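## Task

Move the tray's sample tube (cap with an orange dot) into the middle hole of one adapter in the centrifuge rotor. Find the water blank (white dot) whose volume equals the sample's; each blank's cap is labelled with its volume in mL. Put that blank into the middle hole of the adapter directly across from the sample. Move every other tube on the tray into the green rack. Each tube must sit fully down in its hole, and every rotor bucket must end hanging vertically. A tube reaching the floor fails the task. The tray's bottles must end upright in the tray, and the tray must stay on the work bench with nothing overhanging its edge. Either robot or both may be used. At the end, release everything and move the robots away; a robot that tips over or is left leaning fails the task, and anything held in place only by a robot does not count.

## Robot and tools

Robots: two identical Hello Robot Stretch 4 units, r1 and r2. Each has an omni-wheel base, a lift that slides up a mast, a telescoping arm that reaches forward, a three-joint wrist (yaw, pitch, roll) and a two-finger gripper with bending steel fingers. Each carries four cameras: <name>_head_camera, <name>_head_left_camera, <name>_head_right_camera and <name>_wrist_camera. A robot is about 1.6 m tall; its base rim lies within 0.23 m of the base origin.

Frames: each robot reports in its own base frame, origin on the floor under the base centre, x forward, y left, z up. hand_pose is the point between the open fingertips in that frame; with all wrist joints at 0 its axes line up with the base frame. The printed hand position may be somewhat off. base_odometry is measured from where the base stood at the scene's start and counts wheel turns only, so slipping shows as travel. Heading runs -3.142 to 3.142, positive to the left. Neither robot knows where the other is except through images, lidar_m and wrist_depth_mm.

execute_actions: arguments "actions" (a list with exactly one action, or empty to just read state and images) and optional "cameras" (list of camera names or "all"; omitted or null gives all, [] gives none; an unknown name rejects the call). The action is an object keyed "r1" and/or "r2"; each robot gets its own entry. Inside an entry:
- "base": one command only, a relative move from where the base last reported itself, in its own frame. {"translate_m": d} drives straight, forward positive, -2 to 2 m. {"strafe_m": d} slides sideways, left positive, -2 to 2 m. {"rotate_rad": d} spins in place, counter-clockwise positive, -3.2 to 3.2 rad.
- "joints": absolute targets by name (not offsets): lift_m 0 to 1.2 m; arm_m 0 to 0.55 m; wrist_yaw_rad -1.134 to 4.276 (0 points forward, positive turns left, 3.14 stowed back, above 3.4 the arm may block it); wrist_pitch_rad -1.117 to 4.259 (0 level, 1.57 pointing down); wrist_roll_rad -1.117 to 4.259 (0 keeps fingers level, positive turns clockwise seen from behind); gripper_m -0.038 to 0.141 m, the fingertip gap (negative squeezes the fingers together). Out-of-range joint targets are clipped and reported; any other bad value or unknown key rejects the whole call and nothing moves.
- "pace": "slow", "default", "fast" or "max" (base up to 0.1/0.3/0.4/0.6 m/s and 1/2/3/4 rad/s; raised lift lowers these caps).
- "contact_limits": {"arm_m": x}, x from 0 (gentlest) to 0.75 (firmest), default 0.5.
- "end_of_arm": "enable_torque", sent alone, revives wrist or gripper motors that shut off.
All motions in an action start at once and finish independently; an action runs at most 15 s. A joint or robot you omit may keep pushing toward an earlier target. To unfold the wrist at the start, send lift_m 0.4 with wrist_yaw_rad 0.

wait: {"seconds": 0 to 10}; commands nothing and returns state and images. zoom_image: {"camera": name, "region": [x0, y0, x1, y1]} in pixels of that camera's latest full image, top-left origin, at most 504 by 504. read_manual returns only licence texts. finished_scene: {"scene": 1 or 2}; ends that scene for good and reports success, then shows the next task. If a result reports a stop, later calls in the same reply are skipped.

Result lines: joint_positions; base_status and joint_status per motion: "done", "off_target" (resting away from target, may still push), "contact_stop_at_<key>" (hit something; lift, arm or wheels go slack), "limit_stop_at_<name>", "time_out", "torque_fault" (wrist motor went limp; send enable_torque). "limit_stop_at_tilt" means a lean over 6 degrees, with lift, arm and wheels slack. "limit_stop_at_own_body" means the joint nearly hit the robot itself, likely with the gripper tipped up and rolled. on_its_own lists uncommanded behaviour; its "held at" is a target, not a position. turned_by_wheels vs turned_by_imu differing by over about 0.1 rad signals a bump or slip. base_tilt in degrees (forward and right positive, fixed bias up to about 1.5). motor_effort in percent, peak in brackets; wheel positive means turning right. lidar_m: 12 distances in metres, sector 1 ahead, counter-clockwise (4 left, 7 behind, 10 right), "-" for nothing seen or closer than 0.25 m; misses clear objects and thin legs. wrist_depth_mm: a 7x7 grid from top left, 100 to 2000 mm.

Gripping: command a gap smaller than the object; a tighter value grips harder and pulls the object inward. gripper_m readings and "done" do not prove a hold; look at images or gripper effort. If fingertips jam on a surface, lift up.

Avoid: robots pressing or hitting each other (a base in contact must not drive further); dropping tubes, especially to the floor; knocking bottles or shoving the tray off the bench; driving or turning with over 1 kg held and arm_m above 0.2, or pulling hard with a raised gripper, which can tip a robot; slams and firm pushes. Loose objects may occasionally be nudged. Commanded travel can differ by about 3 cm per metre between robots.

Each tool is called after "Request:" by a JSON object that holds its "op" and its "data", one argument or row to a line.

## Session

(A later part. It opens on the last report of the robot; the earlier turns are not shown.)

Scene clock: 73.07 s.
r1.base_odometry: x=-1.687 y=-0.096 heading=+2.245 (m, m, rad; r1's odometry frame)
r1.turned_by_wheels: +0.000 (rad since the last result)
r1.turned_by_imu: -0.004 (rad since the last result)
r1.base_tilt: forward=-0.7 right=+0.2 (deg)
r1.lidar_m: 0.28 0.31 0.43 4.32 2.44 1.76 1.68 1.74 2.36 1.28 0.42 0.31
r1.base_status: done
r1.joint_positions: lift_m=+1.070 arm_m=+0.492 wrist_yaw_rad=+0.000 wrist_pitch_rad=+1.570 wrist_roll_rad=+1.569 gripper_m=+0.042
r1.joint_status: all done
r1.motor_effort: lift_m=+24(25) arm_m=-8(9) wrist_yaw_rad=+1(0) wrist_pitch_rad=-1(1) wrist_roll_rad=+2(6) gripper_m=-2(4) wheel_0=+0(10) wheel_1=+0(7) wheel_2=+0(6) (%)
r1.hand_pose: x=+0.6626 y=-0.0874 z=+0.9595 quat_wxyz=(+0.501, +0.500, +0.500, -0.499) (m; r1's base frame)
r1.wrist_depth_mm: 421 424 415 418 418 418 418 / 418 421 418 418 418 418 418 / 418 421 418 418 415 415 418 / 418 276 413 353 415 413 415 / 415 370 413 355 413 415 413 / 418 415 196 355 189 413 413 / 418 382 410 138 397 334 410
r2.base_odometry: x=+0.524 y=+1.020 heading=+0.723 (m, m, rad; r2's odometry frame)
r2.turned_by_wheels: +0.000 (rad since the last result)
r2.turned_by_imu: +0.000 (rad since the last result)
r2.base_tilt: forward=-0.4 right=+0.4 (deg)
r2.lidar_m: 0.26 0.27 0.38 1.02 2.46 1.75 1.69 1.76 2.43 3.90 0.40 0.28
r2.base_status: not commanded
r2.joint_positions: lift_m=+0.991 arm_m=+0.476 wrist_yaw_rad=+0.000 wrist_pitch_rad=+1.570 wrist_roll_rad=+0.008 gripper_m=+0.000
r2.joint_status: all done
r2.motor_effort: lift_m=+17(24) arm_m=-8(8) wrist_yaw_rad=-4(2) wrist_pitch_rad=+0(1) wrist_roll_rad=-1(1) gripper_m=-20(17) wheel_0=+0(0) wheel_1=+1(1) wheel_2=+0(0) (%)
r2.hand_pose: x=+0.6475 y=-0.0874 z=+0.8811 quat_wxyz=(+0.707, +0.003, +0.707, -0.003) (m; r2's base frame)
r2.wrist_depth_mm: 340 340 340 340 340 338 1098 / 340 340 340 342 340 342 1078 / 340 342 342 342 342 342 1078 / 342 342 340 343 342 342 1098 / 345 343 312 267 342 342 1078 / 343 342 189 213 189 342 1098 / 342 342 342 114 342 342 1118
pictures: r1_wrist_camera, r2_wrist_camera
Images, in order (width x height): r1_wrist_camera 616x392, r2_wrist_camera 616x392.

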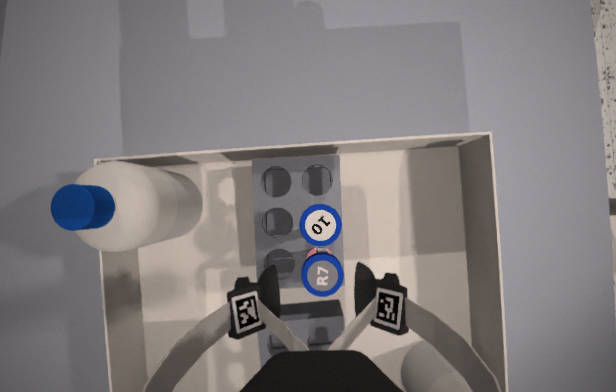

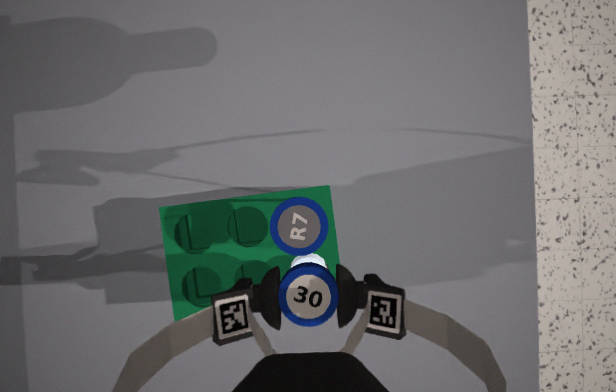

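Request:
{"op": "execute_actions", "data": {
  "actions": [
    {"r1":{"base":{"strafe_m":0.004},"joints":{"arm_m":0.486,"lift_m":0.995}},"r2":{"joints":{"gripper_m":0.036}}}
  ],
  "cameras": ["r1_wrist_camera"]
}}

Request:
{"op": "execute_actions", "data": {
  "actions": [
    {"r1":{"joints":{"gripper_m":0.005}},"r2":{"joints":{"lift_m":1.06}}}
  ],
  "cameras": []
}}

Request:
{"op": "execute_actions", "data": {
  "actions": [
    {"r1":{"joints":{"lift_m":1.13}},"r2":{"joints":{"arm_m":0.17,"lift_m":1.11},"pace":"fast"}}
  ],
  "cameras": []
}}

Request:
{"op": "execute_actions", "data": {
  "actions": [
    {"r1":{"base":{"strafe_m":0.52},"joints":{"wrist_roll_rad":0}},"r2":{"base":{"strafe_m":0.648}}}
  ],
  "cameras": ["r1_wrist_camera"]
}}

Scene clock: 75.57 s.
r1.base_odometry: x=-1.690 y=-0.098 heading=+2.244 (m, m, rad; r1's odometry frame)
r1.turned_by_wheels: +0.000 (rad since the last result)
r1.turned_by_imu: +0.001 (rad since the last result)
r1.base_tilt: forward=-0.7 right=+0.2 (deg)
r1.lidar_m: 0.28 0.30 0.42 4.32 2.45 1.79 1.68 1.73 2.34 1.27 0.44 0.31
r1.base_status: done
r1.joint_positions: lift_m=+0.995 arm_m=+0.488 wrist_yaw_rad=+0.000 wrist_pitch_rad=+1.570 wrist_roll_rad=+1.569 gripper_m=+0.042
r1.joint_status: all done
r1.motor_effort: lift_m=+17(23) arm_m=-9(6) wrist_yaw_rad=+0(0) wrist_pitch_rad=-1(1) wrist_roll_rad=+2(2) gripper_m=-4(3) wheel_0=-2(5) wheel_1=+0(6) wheel_2=+0(2) (%)
r1.hand_pose: x=+0.6586 y=-0.0874 z=+0.8851 quat_wxyz=(+0.501, +0.500, +0.500, -0.499) (m; r1's base frame)
r1.wrist_depth_mm: 347 345 345 347 345 343 342 / 347 345 349 345 343 343 343 / 345 340 340 283 340 319 342 / 199 257 340 279 340 340 340 / 209 340 340 279 340 340 340 / 301 340 196 218 189 338 309 / 325 338 338 138 338 303 310
r2.base_odometry: x=+0.524 y=+1.020 heading=+0.723 (m, m, rad; r2's odometry frame)
r2.turned_by_wheels: +0.000 (rad since the last result)
r2.turned_by_imu: +0.000 (rad since the last result)
r2.base_tilt: forward=-0.5 right=+0.4 (deg)
r2.lidar_m: 0.25 0.25 0.40 1.02 2.47 1.81 1.70 1.78 2.38 3.89 0.40 0.26
r2.base_status: not commanded
r2.joint_positions: lift_m=+0.991 arm_m=+0.476 wrist_yaw_rad=+0.000 wrist_pitch_rad=+1.570 wrist_roll_rad=+0.008 gripper_m=+0.036
r2.joint_status: all done
r2.motor_effort: lift_m=+17(17) arm_m=-8(8) wrist_yaw_rad=-4(0) wrist_pitch_rad=+0(1) wrist_roll_rad=+0(1) gripper_m=-4(18) wheel_0=+0(0) wheel_1=+1(1) wheel_2=+0(0) (%)
r2.hand_pose: x=+0.6475 y=-0.0874 z=+0.8811 quat_wxyz=(+0.707, +0.003, +0.707, -0.003) (m; r2's base frame)
r2.wrist_depth_mm: 342 342 342 343 342 340 1078 / 342 343 342 342 342 342 1078 / 342 342 342 342 342 342 1098 / 342 343 342 342 342 342 1098 / 342 342 283 230 342 343 1098 / 343 342 206 222 194 343 1098 / 343 343 343 114 342 343 1098
pictures: r1_wrist_camera
Images, in order (width x height): r1_wrist_camera 616x392.

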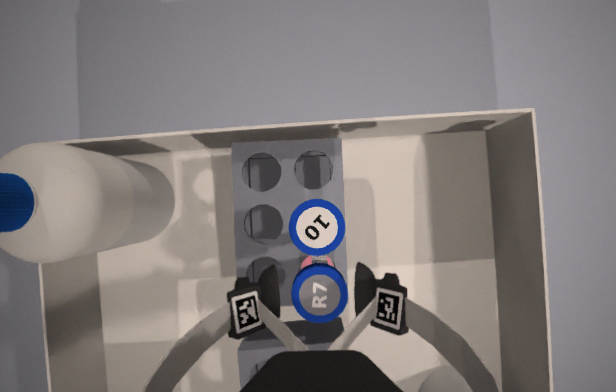

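Scene clock: 76.80 s.
r1.base_odometry: x=-1.690 y=-0.098 heading=+2.244 (m, m, rad; r1's odometry frame)
r1.turned_by_wheels: +0.000 (rad since the last result)
r1.turned_by_imu: +0.000 (rad since the last result)
r1.base_tilt: forward=-0.7 right=+0.1 (deg)
r1.lidar_m: 0.29 0.31 0.43 4.32 2.45 1.77 1.67 1.74 2.34 1.27 0.43 0.30
r1.base_status: not commanded
r1.joint_positions: lift_m=+0.995 arm_m=+0.488 wrist_yaw_rad=+0.000 wrist_pitch_rad=+1.570 wrist_roll_rad=+1.569 gripper_m=+0.005
r1.joint_status: all done
r1.motor_effort: lift_m=+17(17) arm_m=-8(9) wrist_yaw_rad=+0(1) wrist_pitch_rad=-1(1) wrist_roll_rad=+2(2) gripper_m=-14(19) wheel_0=-2(2) wheel_1=+1(0) wheel_2=+0(0) (%)
r1.hand_pose: x=+0.6586 y=-0.0874 z=+0.8851 quat_wxyz=(+0.501, +0.500, +0.500, -0.499) (m; r1's base frame)
r1.wrist_depth_mm: 345 347 345 345 345 343 342 / 345 345 343 343 343 342 342 / 345 340 342 283 340 322 343 / 199 258 342 279 340 340 342 / 210 340 336 258 338 338 340 / 304 340 186 211 182 338 309 / 306 336 340 134 340 296 310
r2.base_odometry: x=+0.524 y=+1.020 heading=+0.723 (m, m, rad; r2's odometry frame)
r2.turned_by_wheels: +0.000 (rad since the last result)
r2.turned_by_imu: +0.000 (rad since the last result)
r2.base_tilt: forward=-0.5 right=+0.3 (deg)
r2.lidar_m: 0.26 0.25 0.37 1.04 2.48 1.77 1.71 1.78 2.41 3.92 0.38 0.29
r2.base_status: not commanded
r2.joint_positions: lift_m=+1.060 arm_m=+0.476 wrist_yaw_rad=+0.000 wrist_pitch_rad=+1.570 wrist_roll_rad=+0.008 gripper_m=+0.036
r2.joint_status: all done
r2.motor_effort: lift_m=+25(27) arm_m=-8(8) wrist_yaw_rad=-3(2) wrist_pitch_rad=+0(0) wrist_roll_rad=-1(1) gripper_m=-3(3) wheel_0=+0(0) wheel_1=+1(1) wheel_2=+0(0) (%)
r2.hand_pose: x=+0.6475 y=-0.0874 z=+0.9494 quat_wxyz=(+0.707, +0.003, +0.707, -0.003) (m; r2's base frame)
r2.wrist_depth_mm: 407 407 410 407 410 410 1160 / 410 410 404 410 410 410 1138 / 410 407 407 410 413 410 1160 / 410 410 407 410 410 410 1160 / 410 410 351 351 413 407 1160 / 413 410 205 413 193 410 1160 / 413 413 413 114 413 410 1160
pictures: none
No camera images: the call's "cameras" was empty. Leave "cameras" out to get every camera's image.

Scene clock: 78.50 s.
r1.base_odometry: x=-1.690 y=-0.098 heading=+2.244 (m, m, rad; r1's odometry frame)
r1.turned_by_wheels: +0.000 (rad since the last result)
r1.turned_by_imu: +0.001 (rad since the last result)
r1.base_tilt: forward=-0.8 right=+0.1 (deg)
r1.lidar_m: 0.29 0.31 0.43 4.31 2.44 1.78 1.70 1.73 2.33 1.27 0.43 0.31
r1.base_status: not commanded
r1.joint_positions: lift_m=+1.130 arm_m=+0.488 wrist_yaw_rad=+0.000 wrist_pitch_rad=+1.570 wrist_roll_rad=+1.569 gripper_m=+0.005
r1.joint_status: all done
r1.motor_effort: lift_m=+25(27) arm_m=-9(9) wrist_yaw_rad=+0(1) wrist_pitch_rad=-2(1) wrist_roll_rad=+1(2) gripper_m=-16(16) wheel_0=-1(2) wheel_1=+1(0) wheel_2=+0(0) (%)
r1.hand_pose: x=+0.6586 y=-0.0874 z=+1.0194 quat_wxyz=(+0.501, +0.500, +0.500, -0.499) (m; r1's base frame)
r1.wrist_depth_mm: 480 484 484 480 480 480 1229 / 480 480 480 477 480 473 1229 / 480 477 477 477 477 480 854 / 477 334 473 466 477 469 676 / 477 473 477 415 473 473 473 / 477 473 185 211 182 473 473 / 473 477 473 157 382 329 469
r2.base_odometry: x=+0.524 y=+1.020 heading=+0.723 (m, m, rad; r2's odometry frame)
r2.turned_by_wheels: +0.000 (rad since the last result)
r2.turned_by_imu: +0.000 (rad since the last result)
r2.base_tilt: forward=-0.5 right=+0.4 (deg)
r2.lidar_m: 0.25 0.27 0.38 1.03 2.48 1.76 1.67 1.79 2.38 3.90 0.43 0.26
r2.base_status: not commanded
r2.joint_positions: lift_m=+1.110 arm_m=+0.171 wrist_yaw_rad=+0.000 wrist_pitch_rad=+1.570 wrist_roll_rad=+0.008 gripper_m=+0.036
r2.joint_status: all done
r2.motor_effort: lift_m=+25(27) arm_m=-8(8) wrist_yaw_rad=-1(2) wrist_pitch_rad=+1(0) wrist_roll_rad=+0(2) gripper_m=-5(4) wheel_0=+0(0) wheel_1=+1(1) wheel_2=+0(0) (%)
r2.hand_pose: x=+0.3424 y=-0.0874 z=+0.9994 quat_wxyz=(+0.707, +0.003, +0.707, -0.003) (m; r2's base frame)
r2.wrist_depth_mm: 459 459 459 459 455 1205 1205 / 459 459 459 462 459 1182 1229 / 459 462 462 459 462 1205 1205 / 462 462 459 462 459 1229 1205 / 462 462 459 459 462 1205 1205 / 1205 1229 205 1008 194 1205 1229 / 1229 1229 1008 114 1205 1182 1229
pictures: none
No camera images: the call's "cameras" was empty. Leave "cameras" out to get every camera's image.

Scene clock: 81.97 s.
r1.base_odometry: x=-2.097 y=-0.422 heading=+2.244 (m, m, rad; r1's odometry frame)
r1.turned_by_wheels: +0.000 (rad since the last result)
r1.turned_by_imu: -0.001 (rad since the last result)
r1.base_tilt: forward=-0.7 right=+0.1 (deg)
r1.lidar_m: 0.27 0.29 3.96 3.82 2.49 1.77 1.70 1.73 2.38 1.24 0.41 0.31
r1.base_status: done
r1.joint_positions: lift_m=+1.130 arm_m=+0.488 wrist_yaw_rad=+0.000 wrist_pitch_rad=+1.570 wrist_roll_rad=+0.001 gripper_m=+0.005
r1.joint_status: all done
r1.motor_effort: lift_m=+24(25) arm_m=-8(9) wrist_yaw_rad=+1(1) wrist_pitch_rad=-1(1) wrist_roll_rad=-1(6) gripper_m=-16(16) wheel_0=+1(6) wheel_1=+0(8) wheel_2=+0(2) (%)
r1.hand_pose: x=+0.6586 y=-0.0874 z=+1.0194 quat_wxyz=(+0.707, +0.000, +0.707, +0.000) (m; r1's base frame)
r1.wrist_depth_mm: 1255 484 477 477 473 473 469 / 1255 480 480 477 473 473 452 / 1281 480 480 473 477 469 459 / 1255 484 473 480 473 469 462 / 1255 480 427 418 473 473 466 / 1255 477 186 211 182 469 469 / 1229 477 477 134 477 469 466
r2.base_odometry: x=+0.095 y=+1.505 heading=+0.723 (m, m, rad; r2's odometry frame)
r2.turned_by_wheels: +0.000 (rad since the last result)
r2.turned_by_imu: -0.001 (rad since the last result)
r2.base_tilt: forward=-0.5 right=+0.3 (deg)
r2.lidar_m: 0.25 0.28 0.34 1.21 2.49 1.82 1.71 1.80 2.44 4.53 0.39 0.26
r2.base_status: done
r2.joint_positions: lift_m=+1.110 arm_m=+0.171 wrist_yaw_rad=+0.000 wrist_pitch_rad=+1.570 wrist_roll_rad=+0.008 gripper_m=+0.036
r2.joint_status: not commanded
r2.motor_effort: lift_m=+24(25) arm_m=-8(8) wrist_yaw_rad=-2(1) wrist_pitch_rad=+1(0) wrist_roll_rad=-1(0) gripper_m=-4(4) wheel_0=+2(10) wheel_1=+1(8) wheel_2=+1(1) (%)
r2.hand_pose: x=+0.3424 y=-0.0874 z=+0.9995 quat_wxyz=(+0.707, +0.003, +0.707, -0.003) (m; r2's base frame)
r2.wrist_depth_mm: 459 459 459 455 455 455 459 / 459 459 459 373 459 459 459 / 455 459 459 459 466 459 459 / 462 459 462 462 455 459 455 / 459 462 462 462 462 462 459 / 1205 1205 206 462 193 1229 1229 / 1205 1182 1008 114 1229 1205 1205
pictures: r1_wrist_camera
Images, in order (width x height): r1_wrist_camera 616x392.

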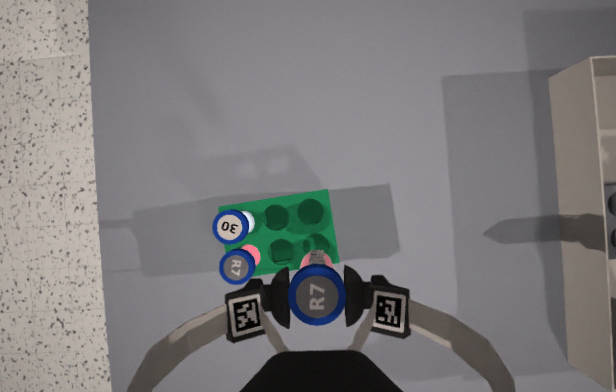

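Hole (316,246), target y about 249.

Request:
{"op": "execute_actions", "data": {
  "actions": [
    {"r1":{"base":{"translate_m":0.003},"joints":{"lift_m":0.992},"pace":"slow"},"r2":{"joints":{"arm_m":0.518}}}
  ],
  "cameras": ["r1_wrist_camera","r2_wrist_camera"]
}}

Scene clock: 85.13 s.
r1.base_odometry: x=-2.099 y=-0.420 heading=+2.245 (m, m, rad; r1's odometry frame)
r1.turned_by_wheels: +0.000 (rad since the last result)
r1.turned_by_imu: +0.001 (rad since the last result)
r1.base_tilt: forward=-0.8 right=+0.1 (deg)
r1.lidar_m: 0.27 0.29 3.98 3.82 2.50 1.77 1.69 1.75 2.36 1.22 0.40 0.28
r1.base_status: done
r1.joint_positions: lift_m=+0.992 arm_m=+0.488 wrist_yaw_rad=+0.000 wrist_pitch_rad=+1.570 wrist_roll_rad=+0.001 gripper_m=+0.005
r1.joint_status: all done
r1.motor_effort: lift_m=+17(23) arm_m=-8(9) wrist_yaw_rad=+0(1) wrist_pitch_rad=-2(2) wrist_roll_rad=-1(1) gripper_m=-16(16) wheel_0=+3(2) wheel_1=+3(1) wheel_2=-4(4) (%)
r1.hand_pose: x=+0.6586 y=-0.0874 z=+0.8821 quat_wxyz=(+0.707, +0.000, +0.707, +0.000) (m; r1's base frame)
r1.wrist_depth_mm: 343 342 342 342 336 336 334 / 343 343 342 340 338 336 332 / 343 342 343 338 336 336 334 / 342 343 342 338 336 336 334 / 343 345 281 278 336 336 334 / 343 342 186 211 182 336 332 / 343 340 340 134 336 334 334
r2.base_odometry: x=+0.095 y=+1.505 heading=+0.723 (m, m, rad; r2's odometry frame)
r2.turned_by_wheels: +0.000 (rad since the last result)
r2.turned_by_imu: +0.000 (rad since the last result)
r2.base_tilt: forward=-0.4 right=+0.3 (deg)
r2.lidar_m: 0.26 0.25 0.36 1.22 2.51 1.78 1.71 1.77 2.41 4.55 0.37 0.25
r2.base_status: not commanded
r2.joint_positions: lift_m=+1.110 arm_m=+0.517 wrist_yaw_rad=+0.000 wrist_pitch_rad=+1.570 wrist_roll_rad=+0.008 gripper_m=+0.036
r2.joint_status: all done
r2.motor_effort: lift_m=+24(24) arm_m=+8(9) wrist_yaw_rad=-4(1) wrist_pitch_rad=+1(0) wrist_roll_rad=-1(2) gripper_m=-4(6) wheel_0=+1(2) wheel_1=+1(1) wheel_2=+1(1) (%)
r2.hand_pose: x=+0.6878 y=-0.0874 z=+0.9995 quat_wxyz=(+0.707, +0.003, +0.707, -0.003) (m; r2's base frame)
r2.wrist_depth_mm: 459 459 455 459 455 455 459 / 455 455 459 459 459 402 455 / 459 459 459 455 455 343 459 / 459 459 459 459 459 459 459 / 462 459 459 397 413 397 455 / 459 459 205 399 194 442 459 / 462 462 459 114 459 439 459
pictures: r1_wrist_camera, r2_wrist_camera
Images, in order (width x height): r1_wrist_camera 616x392, r2_wrist_camera 616x392.

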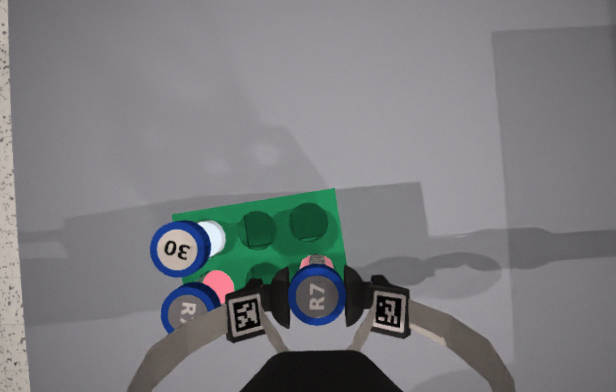

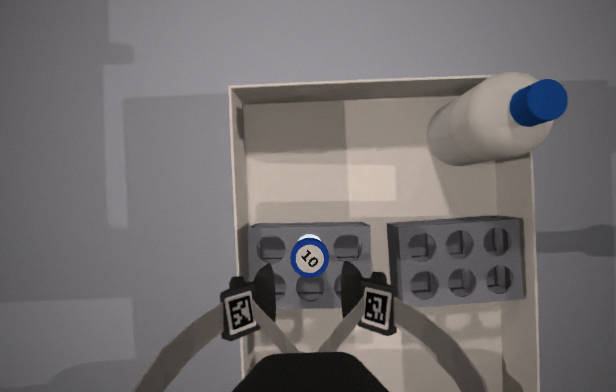

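Request:
{"op": "execute_actions", "data": {
  "actions": [
    {"r1":{"joints":{"gripper_m":0.042}},"r2":{"base":{"strafe_m":-0.002},"joints":{"lift_m":0.994}}}
  ],
  "cameras": []
}}

Request:
{"op": "execute_actions", "data": {
  "actions": [
    {"r1":{"joints":{"lift_m":1.055}},"r2":{"joints":{"gripper_m":0.0}}}
  ],
  "cameras": []
}}

Request:
{"op": "execute_actions", "data": {
  "actions": [
    {"r1":{"joints":{"arm_m":0.1},"pace":"fast"},"r2":{"joints":{"lift_m":1.12}}}
  ],
  "cameras": []
}}

Request:
{"op": "execute_actions", "data": {
  "actions": [
    {"r1":{"base":{"translate_m":-0.3}},"r2":{"base":{"strafe_m":-0.563},"joints":{"arm_m":0.467}}}
  ],
  "cameras": ["r2_wrist_camera"]
}}

Scene clock: 87.53 s.
r1.base_odometry: x=-2.099 y=-0.420 heading=+2.245 (m, m, rad; r1's odometry frame)
r1.turned_by_wheels: +0.000 (rad since the last result)
r1.turned_by_imu: +0.001 (rad since the last result)
r1.base_tilt: forward=-0.7 right=+0.1 (deg)
r1.lidar_m: 0.27 0.28 3.99 3.81 2.49 1.77 1.71 1.74 2.36 1.22 0.42 0.30
r1.base_status: not commanded
r1.joint_positions: lift_m=+0.992 arm_m=+0.488 wrist_yaw_rad=+0.000 wrist_pitch_rad=+1.570 wrist_roll_rad=+0.001 gripper_m=+0.042
r1.joint_status: all done
r1.motor_effort: lift_m=+17(17) arm_m=-8(8) wrist_yaw_rad=+0(0) wrist_pitch_rad=-1(1) wrist_roll_rad=-1(2) gripper_m=-3(22) wheel_0=+3(3) wheel_1=+4(3) wheel_2=-4(4) (%)
r1.hand_pose: x=+0.6586 y=-0.0874 z=+0.8821 quat_wxyz=(+0.707, +0.000, +0.707, +0.000) (m; r1's base frame)
r1.wrist_depth_mm: 343 343 338 342 336 338 336 / 345 343 340 338 338 336 336 / 345 343 340 338 334 334 336 / 347 343 340 338 338 336 334 / 342 345 279 279 338 336 338 / 343 342 196 217 189 336 336 / 342 342 342 138 336 334 334
r2.base_odometry: x=+0.096 y=+1.504 heading=+0.723 (m, m, rad; r2's odometry frame)
r2.turned_by_wheels: +0.000 (rad since the last result)
r2.turned_by_imu: +0.000 (rad since the last result)
r2.base_tilt: forward=-0.4 right=+0.3 (deg)
r2.lidar_m: 0.25 0.28 0.38 1.25 2.51 1.80 1.70 1.75 2.46 4.52 0.39 0.27
r2.base_status: done
r2.joint_positions: lift_m=+0.994 arm_m=+0.517 wrist_yaw_rad=+0.000 wrist_pitch_rad=+1.570 wrist_roll_rad=+0.008 gripper_m=+0.036
r2.joint_status: all done
r2.motor_effort: lift_m=+17(23) arm_m=+8(8) wrist_yaw_rad=-2(2) wrist_pitch_rad=+1(1) wrist_roll_rad=+0(1) gripper_m=-5(3) wheel_0=+1(4) wheel_1=+1(1) wheel_2=+1(1) (%)
r2.hand_pose: x=+0.6878 y=-0.0874 z=+0.8841 quat_wxyz=(+0.707, +0.003, +0.707, -0.003) (m; r2's base frame)
r2.wrist_depth_mm: 343 343 343 345 347 345 268 / 345 342 340 343 343 329 217 / 345 343 342 342 342 343 258 / 343 345 343 342 342 342 338 / 347 343 317 282 338 314 290 / 345 345 205 223 194 283 285 / 345 347 294 114 345 342 336
pictures: none
No camera images: the call's "cameras" was empty. Leave "cameras" out to get every camera's image.

Scene clock: 88.73 s.
r1.base_odometry: x=-2.099 y=-0.420 heading=+2.245 (m, m, rad; r1's odometry frame)
r1.turned_by_wheels: +0.000 (rad since the last result)
r1.turned_by_imu: +0.000 (rad since the last result)
r1.base_tilt: forward=-0.7 right=+0.1 (deg)
r1.lidar_m: 0.28 0.30 3.98 3.80 2.49 1.78 1.69 1.75 2.37 1.22 0.42 0.29
r1.base_status: not commanded
r1.joint_positions: lift_m=+1.055 arm_m=+0.488 wrist_yaw_rad=+0.000 wrist_pitch_rad=+1.570 wrist_roll_rad=+0.001 gripper_m=+0.042
r1.joint_status: all done
r1.motor_effort: lift_m=+25(26) arm_m=-8(9) wrist_yaw_rad=+1(1) wrist_pitch_rad=-1(0) wrist_roll_rad=-1(2) gripper_m=-1(3) wheel_0=+3(3) wheel_1=+3(3) wheel_2=-4(4) (%)
r1.hand_pose: x=+0.6586 y=-0.0874 z=+0.9444 quat_wxyz=(+0.707, +0.000, +0.707, +0.000) (m; r1's base frame)
r1.wrist_depth_mm: 798 407 404 402 397 397 399 / 788 407 404 402 402 399 394 / 798 407 402 402 399 397 397 / 1182 404 404 402 399 394 397 / 1182 404 343 342 399 399 397 / 1160 404 196 397 189 397 397 / 1160 404 399 138 399 397 392
r2.base_odometry: x=+0.096 y=+1.504 heading=+0.723 (m, m, rad; r2's odometry frame)
r2.turned_by_wheels: +0.000 (rad since the last result)
r2.turned_by_imu: +0.000 (rad since the last result)
r2.base_tilt: forward=-0.4 right=+0.4 (deg)
r2.lidar_m: 0.25 0.26 0.37 1.25 2.51 1.81 1.70 1.79 2.45 4.52 0.39 0.27
r2.base_status: not commanded
r2.joint_positions: lift_m=+0.994 arm_m=+0.517 wrist_yaw_rad=+0.000 wrist_pitch_rad=+1.570 wrist_roll_rad=+0.008 gripper_m=+0.000
r2.joint_status: all done
r2.motor_effort: lift_m=+17(17) arm_m=+8(8) wrist_yaw_rad=-3(3) wrist_pitch_rad=+1(2) wrist_roll_rad=-1(0) gripper_m=-19(19) wheel_0=+0(0) wheel_1=+1(1) wheel_2=+1(0) (%)
r2.hand_pose: x=+0.6878 y=-0.0874 z=+0.8841 quat_wxyz=(+0.707, +0.003, +0.707, -0.003) (m; r2's base frame)
r2.wrist_depth_mm: 343 342 343 342 345 345 267 / 342 343 340 342 342 330 218 / 345 345 342 342 342 342 258 / 345 342 342 342 342 343 340 / 345 345 319 283 338 312 293 / 347 345 190 214 189 283 283 / 343 345 297 114 343 343 336
pictures: none
No camera images: the call's "cameras" was empty. Leave "cameras" out to get every camera's image.

Scene clock: 90.63 s.
r1.base_odometry: x=-2.099 y=-0.420 heading=+2.245 (m, m, rad; r1's odometry frame)
r1.turned_by_wheels: +0.000 (rad since the last result)
r1.turned_by_imu: +0.001 (rad since the last result)
r1.base_tilt: forward=-0.8 right=+0.1 (deg)
r1.lidar_m: 0.27 0.29 3.97 3.81 2.51 1.78 1.70 1.75 2.35 1.22 0.42 0.28
r1.base_status: not commanded
r1.joint_positions: lift_m=+1.055 arm_m=+0.102 wrist_yaw_rad=+0.000 wrist_pitch_rad=+1.570 wrist_roll_rad=+0.000 gripper_m=+0.042
r1.joint_status: all done
r1.motor_effort: lift_m=+25(25) arm_m=-9(7) wrist_yaw_rad=+1(1) wrist_pitch_rad=-2(2) wrist_roll_rad=-1(1) gripper_m=-4(2) wheel_0=+3(3) wheel_1=+3(3) wheel_2=-3(4) (%)
r1.hand_pose: x=+0.2726 y=-0.0874 z=+0.9444 quat_wxyz=(+0.707, +0.000, +0.707, +0.000) (m; r1's base frame)
r1.wrist_depth_mm: 1182 407 404 404 402 399 402 / 1182 407 404 404 399 399 397 / 1160 404 404 402 402 397 399 / 1160 407 404 404 402 397 397 / 1160 1182 1182 960 1138 1138 1138 / 1160 1182 196 931 190 1118 1138 / 1182 1160 946 138 1138 1160 1138
r2.base_odometry: x=+0.096 y=+1.504 heading=+0.723 (m, m, rad; r2's odometry frame)
r2.turned_by_wheels: +0.000 (rad since the last result)
r2.turned_by_imu: +0.000 (rad since the last result)
r2.base_tilt: forward=-0.4 right=+0.4 (deg)
r2.lidar_m: 0.25 0.26 0.38 1.25 2.47 1.77 1.68 1.78 2.42 4.55 0.41 0.28
r2.base_status: not commanded
r2.joint_positions: lift_m=+1.120 arm_m=+0.517 wrist_yaw_rad=+0.000 wrist_pitch_rad=+1.570 wrist_roll_rad=+0.008 gripper_m=+0.000
r2.joint_status: all done
r2.motor_effort: lift_m=+25(26) arm_m=+8(8) wrist_yaw_rad=-4(2) wrist_pitch_rad=+2(1) wrist_roll_rad=+0(1) gripper_m=-18(18) wheel_0=+0(0) wheel_1=+1(1) wheel_2=+0(1) (%)
r2.hand_pose: x=+0.6878 y=-0.0874 z=+1.0094 quat_wxyz=(+0.707, +0.003, +0.707, -0.003) (m; r2's base frame)
r2.wrist_depth_mm: 469 466 466 466 466 469 469 / 469 469 473 466 466 404 466 / 469 469 469 466 466 342 466 / 469 466 466 466 466 462 469 / 469 469 469 407 407 410 473 / 469 469 189 213 189 436 473 / 469 473 473 114 469 410 469
pictures: none
No camera images: the call's "cameras" was empty. Leave "cameras" out to get every camera's image.

Scene clock: 93.83 s.
r1.base_odometry: x=-1.911 y=-0.655 heading=+2.244 (m, m, rad; r1's odometry frame)
r1.turned_by_wheels: +0.000 (rad since the last result)
r1.turned_by_imu: +0.002 (rad since the last result)
r1.base_tilt: forward=-0.7 right=+0.1 (deg)
r1.lidar_m: 0.58 0.62 3.96 3.79 2.05 1.45 1.39 1.42 1.93 4.94 0.86 0.60
r1.base_status: done
r1.joint_positions: lift_m=+1.055 arm_m=+0.101 wrist_yaw_rad=+0.000 wrist_pitch_rad=+1.570 wrist_roll_rad=+0.000 gripper_m=+0.042
r1.joint_status: not commanded
r1.motor_effort: lift_m=+25(25) arm_m=-8(9) wrist_yaw_rad=+1(1) wrist_pitch_rad=-2(3) wrist_roll_rad=-1(1) gripper_m=-6(1) wheel_0=-2(4) wheel_1=-2(7) wheel_2=-1(7) (%)
r1.hand_pose: x=+0.2725 y=-0.0874 z=+0.9444 quat_wxyz=(+0.707, +0.000, +0.707, +0.000) (m; r1's base frame)
r1.wrist_depth_mm: 1182 1205 1138 1160 1160 1160 1160 / 1182 1160 1160 1160 1138 1138 1138 / 1182 1160 1182 1160 1138 1138 1160 / 1160 1160 1138 1138 1160 1138 1160 / 1160 1160 1182 991 1138 1138 1160 / 1182 1182 197 960 189 1138 1160 / 1182 1160 960 138 1138 1138 1138
r2.base_odometry: x=+0.469 y=+1.082 heading=+0.723 (m, m, rad; r2's odometry frame)
r2.turned_by_wheels: +0.000 (rad since the last result)
r2.turned_by_imu: +0.001 (rad since the last result)
r2.base_tilt: forward=-0.4 right=+0.3 (deg)
r2.lidar_m: 0.26 0.28 0.39 1.02 2.43 1.79 1.70 1.80 2.41 3.99 0.38 0.27
r2.base_status: done
r2.joint_positions: lift_m=+1.120 arm_m=+0.468 wrist_yaw_rad=+0.000 wrist_pitch_rad=+1.570 wrist_roll_rad=+0.008 gripper_m=+0.000
r2.joint_status: all done
r2.motor_effort: lift_m=+24(25) arm_m=-8(7) wrist_yaw_rad=-3(3) wrist_pitch_rad=+1(1) wrist_roll_rad=-2(1) gripper_m=-19(17) wheel_0=-1(5) wheel_1=+0(10) wheel_2=+0(0) (%)
r2.hand_pose: x=+0.6395 y=-0.0874 z=+1.0094 quat_wxyz=(+0.707, +0.003, +0.707, -0.003) (m; r2's base frame)
r2.wrist_depth_mm: 469 469 466 469 466 469 1205 / 466 462 473 469 469 466 1229 / 469 469 466 469 469 466 1229 / 469 469 469 469 421 466 1229 / 462 469 466 410 469 469 1229 / 466 473 190 213 189 469 1229 / 469 473 469 114 469 473 1229
pictures: r2_wrist_camera
Images, in order (width x height): r2_wrist_camera 616x392.

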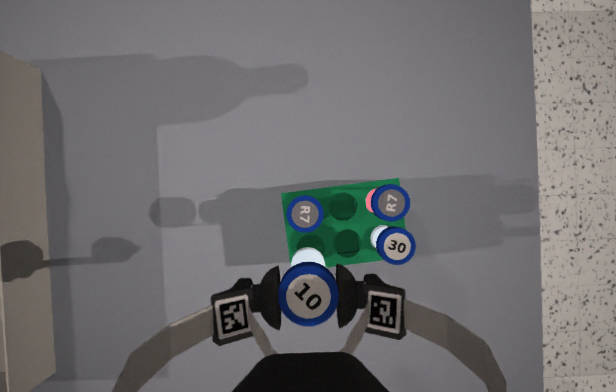

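Request:
{"op": "execute_actions", "data": {
  "actions": [
    {"r2":{"base":{"strafe_m":-0.003},"joints":{"lift_m":0.991},"pace":"slow"}}
  ],
  "cameras": ["r2_wrist_camera"]
}}

Request:
{"op": "execute_actions", "data": {
  "actions": [
    {"r2":{"joints":{"gripper_m":0.036}}}
  ],
  "cameras": []
}}

Request:
{"op": "execute_actions", "data": {
  "actions": [
    {"r2":{"joints":{"lift_m":1.05}}}
  ],
  "cameras": ["r2_wrist_camera"]
}}

Request:
{"op": "execute_actions", "data": {
  "actions": [
    {"r2":{"joints":{"arm_m":0.05},"base":{"translate_m":-0.2},"pace":"fast"}}
  ],
  "cameras": ["r1_head_right_camera"]
}}

Scene clock: 96.60 s.
r1.base_odometry: x=-1.911 y=-0.655 heading=+2.244 (m, m, rad; r1's odometry frame)
r1.turned_by_wheels: +0.000 (rad since the last result)
r1.turned_by_imu: +0.001 (rad since the last result)
r1.base_tilt: forward=-0.7 right=+0.0 (deg)
r1.lidar_m: 0.57 0.63 3.98 3.79 2.08 1.45 1.40 1.44 1.94 4.93 0.86 0.61
r1.base_status: not commanded
r1.joint_positions: lift_m=+1.055 arm_m=+0.101 wrist_yaw_rad=+0.000 wrist_pitch_rad=+1.570 wrist_roll_rad=+0.000 gripper_m=+0.042
r1.joint_status: not commanded
r1.motor_effort: lift_m=+25(25) arm_m=-8(8) wrist_yaw_rad=+1(1) wrist_pitch_rad=-1(2) wrist_roll_rad=-1(1) gripper_m=+0(4) wheel_0=-2(2) wheel_1=-1(1) wheel_2=-1(1) (%)
r1.hand_pose: x=+0.2725 y=-0.0874 z=+0.9444 quat_wxyz=(+0.707, +0.000, +0.707, +0.000) (m; r1's base frame)
r1.wrist_depth_mm: 1160 1182 1182 1138 1138 1160 1160 / 1160 1205 1182 1160 1160 1138 1138 / 1182 1182 1160 1182 1160 1118 1160 / 1160 1160 1160 1160 1138 1138 1118 / 1160 1182 1182 991 1138 1160 1160 / 1182 1160 196 960 189 1118 1138 / 1205 1182 946 138 1160 1138 1138
r2.base_odometry: x=+0.471 y=+1.080 heading=+0.723 (m, m, rad; r2's odometry frame)
r2.turned_by_wheels: +0.000 (rad since the last result)
r2.turned_by_imu: +0.000 (rad since the last result)
r2.base_tilt: forward=-0.4 right=+0.3 (deg)
r2.lidar_m: 0.25 0.26 0.38 1.04 2.49 1.79 1.71 1.78 2.41 3.99 0.39 0.28
r2.base_status: done
r2.joint_positions: lift_m=+0.991 arm_m=+0.468 wrist_yaw_rad=+0.000 wrist_pitch_rad=+1.570 wrist_roll_rad=+0.008 gripper_m=+0.000
r2.joint_status: all done
r2.motor_effort: lift_m=+17(23) arm_m=-8(8) wrist_yaw_rad=+0(2) wrist_pitch_rad=+1(0) wrist_roll_rad=-1(0) gripper_m=-18(16) wheel_0=+0(3) wheel_1=-1(5) wheel_2=+0(1) (%)
r2.hand_pose: x=+0.6395 y=-0.0874 z=+0.8811 quat_wxyz=(+0.707, +0.003, +0.707, -0.003) (m; r2's base frame)
r2.wrist_depth_mm: 342 342 343 340 342 342 342 / 342 342 342 342 342 342 340 / 340 342 340 342 340 342 342 / 342 340 343 282 283 342 342 / 342 343 342 283 282 343 343 / 342 345 190 213 189 343 343 / 342 343 343 114 342 342 343
pictures: r2_wrist_camera
Images, in order (width x height): r2_wrist_camera 616x392.

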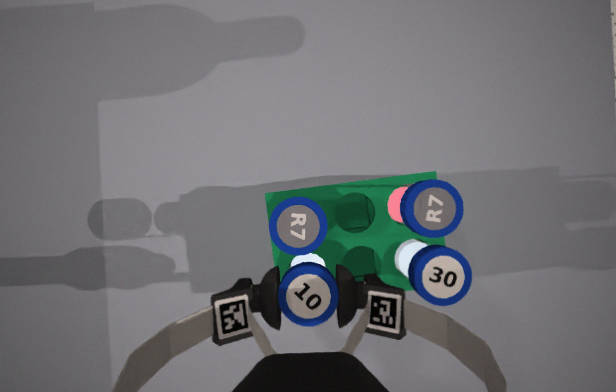

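Scene clock: 97.73 s.
r1.base_odometry: x=-1.911 y=-0.655 heading=+2.244 (m, m, rad; r1's odometry frame)
r1.turned_by_wheels: +0.000 (rad since the last result)
r1.turned_by_imu: +0.000 (rad since the last result)
r1.base_tilt: forward=-0.7 right=+0.1 (deg)
r1.lidar_m: 0.58 0.62 3.95 3.80 2.07 1.45 1.39 1.44 1.94 4.93 0.85 0.60
r1.base_status: not commanded
r1.joint_positions: lift_m=+1.055 arm_m=+0.101 wrist_yaw_rad=+0.000 wrist_pitch_rad=+1.570 wrist_roll_rad=+0.000 gripper_m=+0.042
r1.joint_status: not commanded
r1.motor_effort: lift_m=+25(25) arm_m=-8(8) wrist_yaw_rad=+1(1) wrist_pitch_rad=-2(2) wrist_roll_rad=-1(1) gripper_m=-3(4) wheel_0=-2(2) wheel_1=-1(1) wheel_2=-1(1) (%)
r1.hand_pose: x=+0.2725 y=-0.0874 z=+0.9444 quat_wxyz=(+0.707, +0.000, +0.707, +0.000) (m; r1's base frame)
r1.wrist_depth_mm: 1182 1160 1182 1160 1160 1138 1138 / 1160 1160 1182 1138 1160 1138 1160 / 1205 1182 1182 1160 1160 1138 1160 / 1182 1182 1160 1160 1182 1138 1138 / 1182 1160 1160 976 1160 1182 1118 / 1182 1160 196 946 189 1160 1138 / 1138 1160 960 138 1138 1138 1138
r2.base_odometry: x=+0.471 y=+1.080 heading=+0.723 (m, m, rad; r2's odometry frame)
r2.turned_by_wheels: +0.000 (rad since the last result)
r2.turned_by_imu: +0.000 (rad since the last result)
r2.base_tilt: forward=-0.4 right=+0.4 (deg)
r2.lidar_m: 0.25 0.27 0.38 1.00 2.46 1.80 1.71 1.76 2.45 3.97 0.41 0.27
r2.base_status: not commanded
r2.joint_positions: lift_m=+0.991 arm_m=+0.468 wrist_yaw_rad=+0.000 wrist_pitch_rad=+1.570 wrist_roll_rad=+0.008 gripper_m=+0.036
r2.joint_status: all done
r2.motor_effort: lift_m=+17(17) arm_m=-8(8) wrist_yaw_rad=-2(2) wrist_pitch_rad=+1(0) wrist_roll_rad=-1(2) gripper_m=-4(14) wheel_0=+1(0) wheel_1=-1(1) wheel_2=+0(0) (%)
r2.hand_pose: x=+0.6395 y=-0.0874 z=+0.8811 quat_wxyz=(+0.707, +0.003, +0.707, -0.003) (m; r2's base frame)
r2.wrist_depth_mm: 342 340 340 342 340 340 342 / 340 342 342 342 342 342 342 / 342 342 342 342 342 340 342 / 343 343 343 282 282 343 343 / 343 340 343 235 283 345 342 / 342 342 205 223 193 342 343 / 343 345 342 114 343 342 345
pictures: none
No camera images: the call's "cameras" was empty. Leave "cameras" out to get every camera's image.

Scene clock: 98.90 s.
r1.base_odometry: x=-1.911 y=-0.655 heading=+2.244 (m, m, rad; r1's odometry frame)
r1.turned_by_wheels: +0.000 (rad since the last result)
r1.turned_by_imu: +0.000 (rad since the last result)
r1.base_tilt: forward=-0.6 right=+0.1 (deg)
r1.lidar_m: 0.57 0.60 3.99 3.80 2.07 1.45 1.40 1.44 1.94 4.94 0.84 0.61
r1.base_status: not commanded
r1.joint_positions: lift_m=+1.055 arm_m=+0.101 wrist_yaw_rad=+0.000 wrist_pitch_rad=+1.570 wrist_roll_rad=+0.000 gripper_m=+0.042
r1.joint_status: not commanded
r1.motor_effort: lift_m=+25(25) arm_m=-8(8) wrist_yaw_rad=+2(1) wrist_pitch_rad=-2(2) wrist_roll_rad=-1(1) gripper_m=-2(3) wheel_0=-2(2) wheel_1=-2(1) wheel_2=-1(1) (%)
r1.hand_pose: x=+0.2725 y=-0.0874 z=+0.9444 quat_wxyz=(+0.707, +0.000, +0.707, +0.000) (m; r1's base frame)
r1.wrist_depth_mm: 1182 1182 1182 1205 1182 1160 1160 / 1182 1182 1182 1160 1160 1138 1138 / 1160 1182 1160 1138 1138 1138 1138 / 1160 1160 1160 1205 1182 1138 1138 / 1182 1160 1182 991 1118 1138 1118 / 1182 1182 196 931 189 1138 1138 / 1182 1160 960 138 1160 1138 1138
r2.base_odometry: x=+0.471 y=+1.080 heading=+0.723 (m, m, rad; r2's odometry frame)
r2.turned_by_wheels: +0.000 (rad since the last result)
r2.turned_by_imu: +0.000 (rad since the last result)
r2.base_tilt: forward=-0.4 right=+0.3 (deg)
r2.lidar_m: 0.25 0.26 0.36 1.04 2.47 1.78 1.71 1.77 2.44 3.98 0.41 0.25
r2.base_status: not commanded
r2.joint_positions: lift_m=+1.050 arm_m=+0.468 wrist_yaw_rad=+0.000 wrist_pitch_rad=+1.570 wrist_roll_rad=+0.008 gripper_m=+0.036
r2.joint_status: all done
r2.motor_effort: lift_m=+25(26) arm_m=-8(8) wrist_yaw_rad=-1(1) wrist_pitch_rad=+0(1) wrist_roll_rad=-1(0) gripper_m=-3(4) wheel_0=+0(1) wheel_1=-1(1) wheel_2=+0(0) (%)
r2.hand_pose: x=+0.6395 y=-0.0874 z=+0.9394 quat_wxyz=(+0.707, +0.003, +0.707, -0.003) (m; r2's base frame)
r2.wrist_depth_mm: 399 397 399 399 399 397 778 / 399 402 399 397 399 399 399 / 402 402 397 399 399 402 402 / 399 402 399 394 342 402 402 / 402 399 402 340 338 399 399 / 402 402 204 402 195 399 402 / 402 402 402 114 399 399 404
pictures: r2_wrist_camera
Images, in order (width x height): r2_wrist_camera 616x392.

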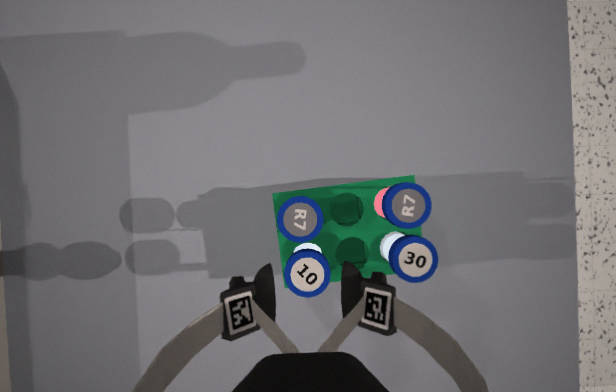

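Scene clock: 100.93 s.
r1.base_odometry: x=-1.911 y=-0.655 heading=+2.244 (m, m, rad; r1's odometry frame)
r1.turned_by_wheels: +0.000 (rad since the last result)
r1.turned_by_imu: +0.001 (rad since the last result)
r1.base_tilt: forward=-0.7 right=+0.0 (deg)
r1.lidar_m: 0.58 0.61 3.97 3.79 2.06 1.46 1.40 1.44 1.96 4.93 0.87 0.60
r1.base_status: not commanded
r1.joint_positions: lift_m=+1.055 arm_m=+0.101 wrist_yaw_rad=+0.000 wrist_pitch_rad=+1.570 wrist_roll_rad=+0.000 gripper_m=+0.042
r1.joint_status: not commanded
r1.motor_effort: lift_m=+25(25) arm_m=-8(8) wrist_yaw_rad=+1(1) wrist_pitch_rad=-2(2) wrist_roll_rad=-1(1) gripper_m=-2(3) wheel_0=-2(1) wheel_1=-1(2) wheel_2=-1(1) (%)
r1.hand_pose: x=+0.2725 y=-0.0874 z=+0.9444 quat_wxyz=(+0.707, +0.000, +0.707, +0.000) (m; r1's base frame)
r1.wrist_depth_mm: 1182 1182 1160 1138 1182 1160 1160 / 1160 1205 1160 1182 1182 1138 1138 / 1182 1182 1160 1138 1160 1138 1138 / 1205 1182 1182 1160 1138 1138 1160 / 1160 1182 1182 976 1138 1160 1118 / 1205 1182 196 931 189 1138 1160 / 1160 1160 960 138 1138 1138 1138
r2.base_odometry: x=+0.321 y=+0.947 heading=+0.723 (m, m, rad; r2's odometry frame)
r2.turned_by_wheels: +0.000 (rad since the last result)
r2.turned_by_imu: +0.000 (rad since the last result)
r2.base_tilt: forward=-0.5 right=+0.3 (deg)
r2.lidar_m: 0.45 0.47 0.65 4.74 2.19 1.59 1.51 1.59 2.14 4.00 4.15 0.49
r2.base_status: done
r2.joint_positions: lift_m=+1.050 arm_m=+0.051 wrist_yaw_rad=+0.000 wrist_pitch_rad=+1.570 wrist_roll_rad=+0.008 gripper_m=+0.036
r2.joint_status: all done
r2.motor_effort: lift_m=+25(25) arm_m=-8(9) wrist_yaw_rad=+0(2) wrist_pitch_rad=+0(1) wrist_roll_rad=-1(2) gripper_m=-2(2) wheel_0=+1(4) wheel_1=+0(7) wheel_2=-1(9) (%)
r2.hand_pose: x=+0.2224 y=-0.0874 z=+0.9394 quat_wxyz=(+0.707, +0.003, +0.707, -0.003) (m; r2's base frame)
r2.wrist_depth_mm: 421 1182 1160 1160 1138 585 1160 / 1160 1160 1138 1160 1025 1138 1138 / 1160 1160 1160 1160 1138 1160 1160 / 1138 1160 1160 1138 1138 1138 1138 / 1160 1160 991 976 1160 1160 1160 / 1160 1182 204 960 194 1160 1160 / 1160 1160 960 114 1138 1138 1138
pictures: r1_head_right_camera
Images, in order (width x height): r1_head_right_camera 420x672.

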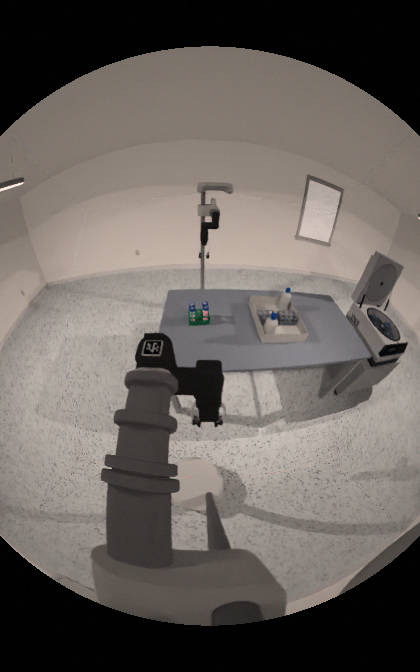

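Request:
{"op": "finished_scene", "data": {
  "scene": 2
}}

The scene is finished: the task was done.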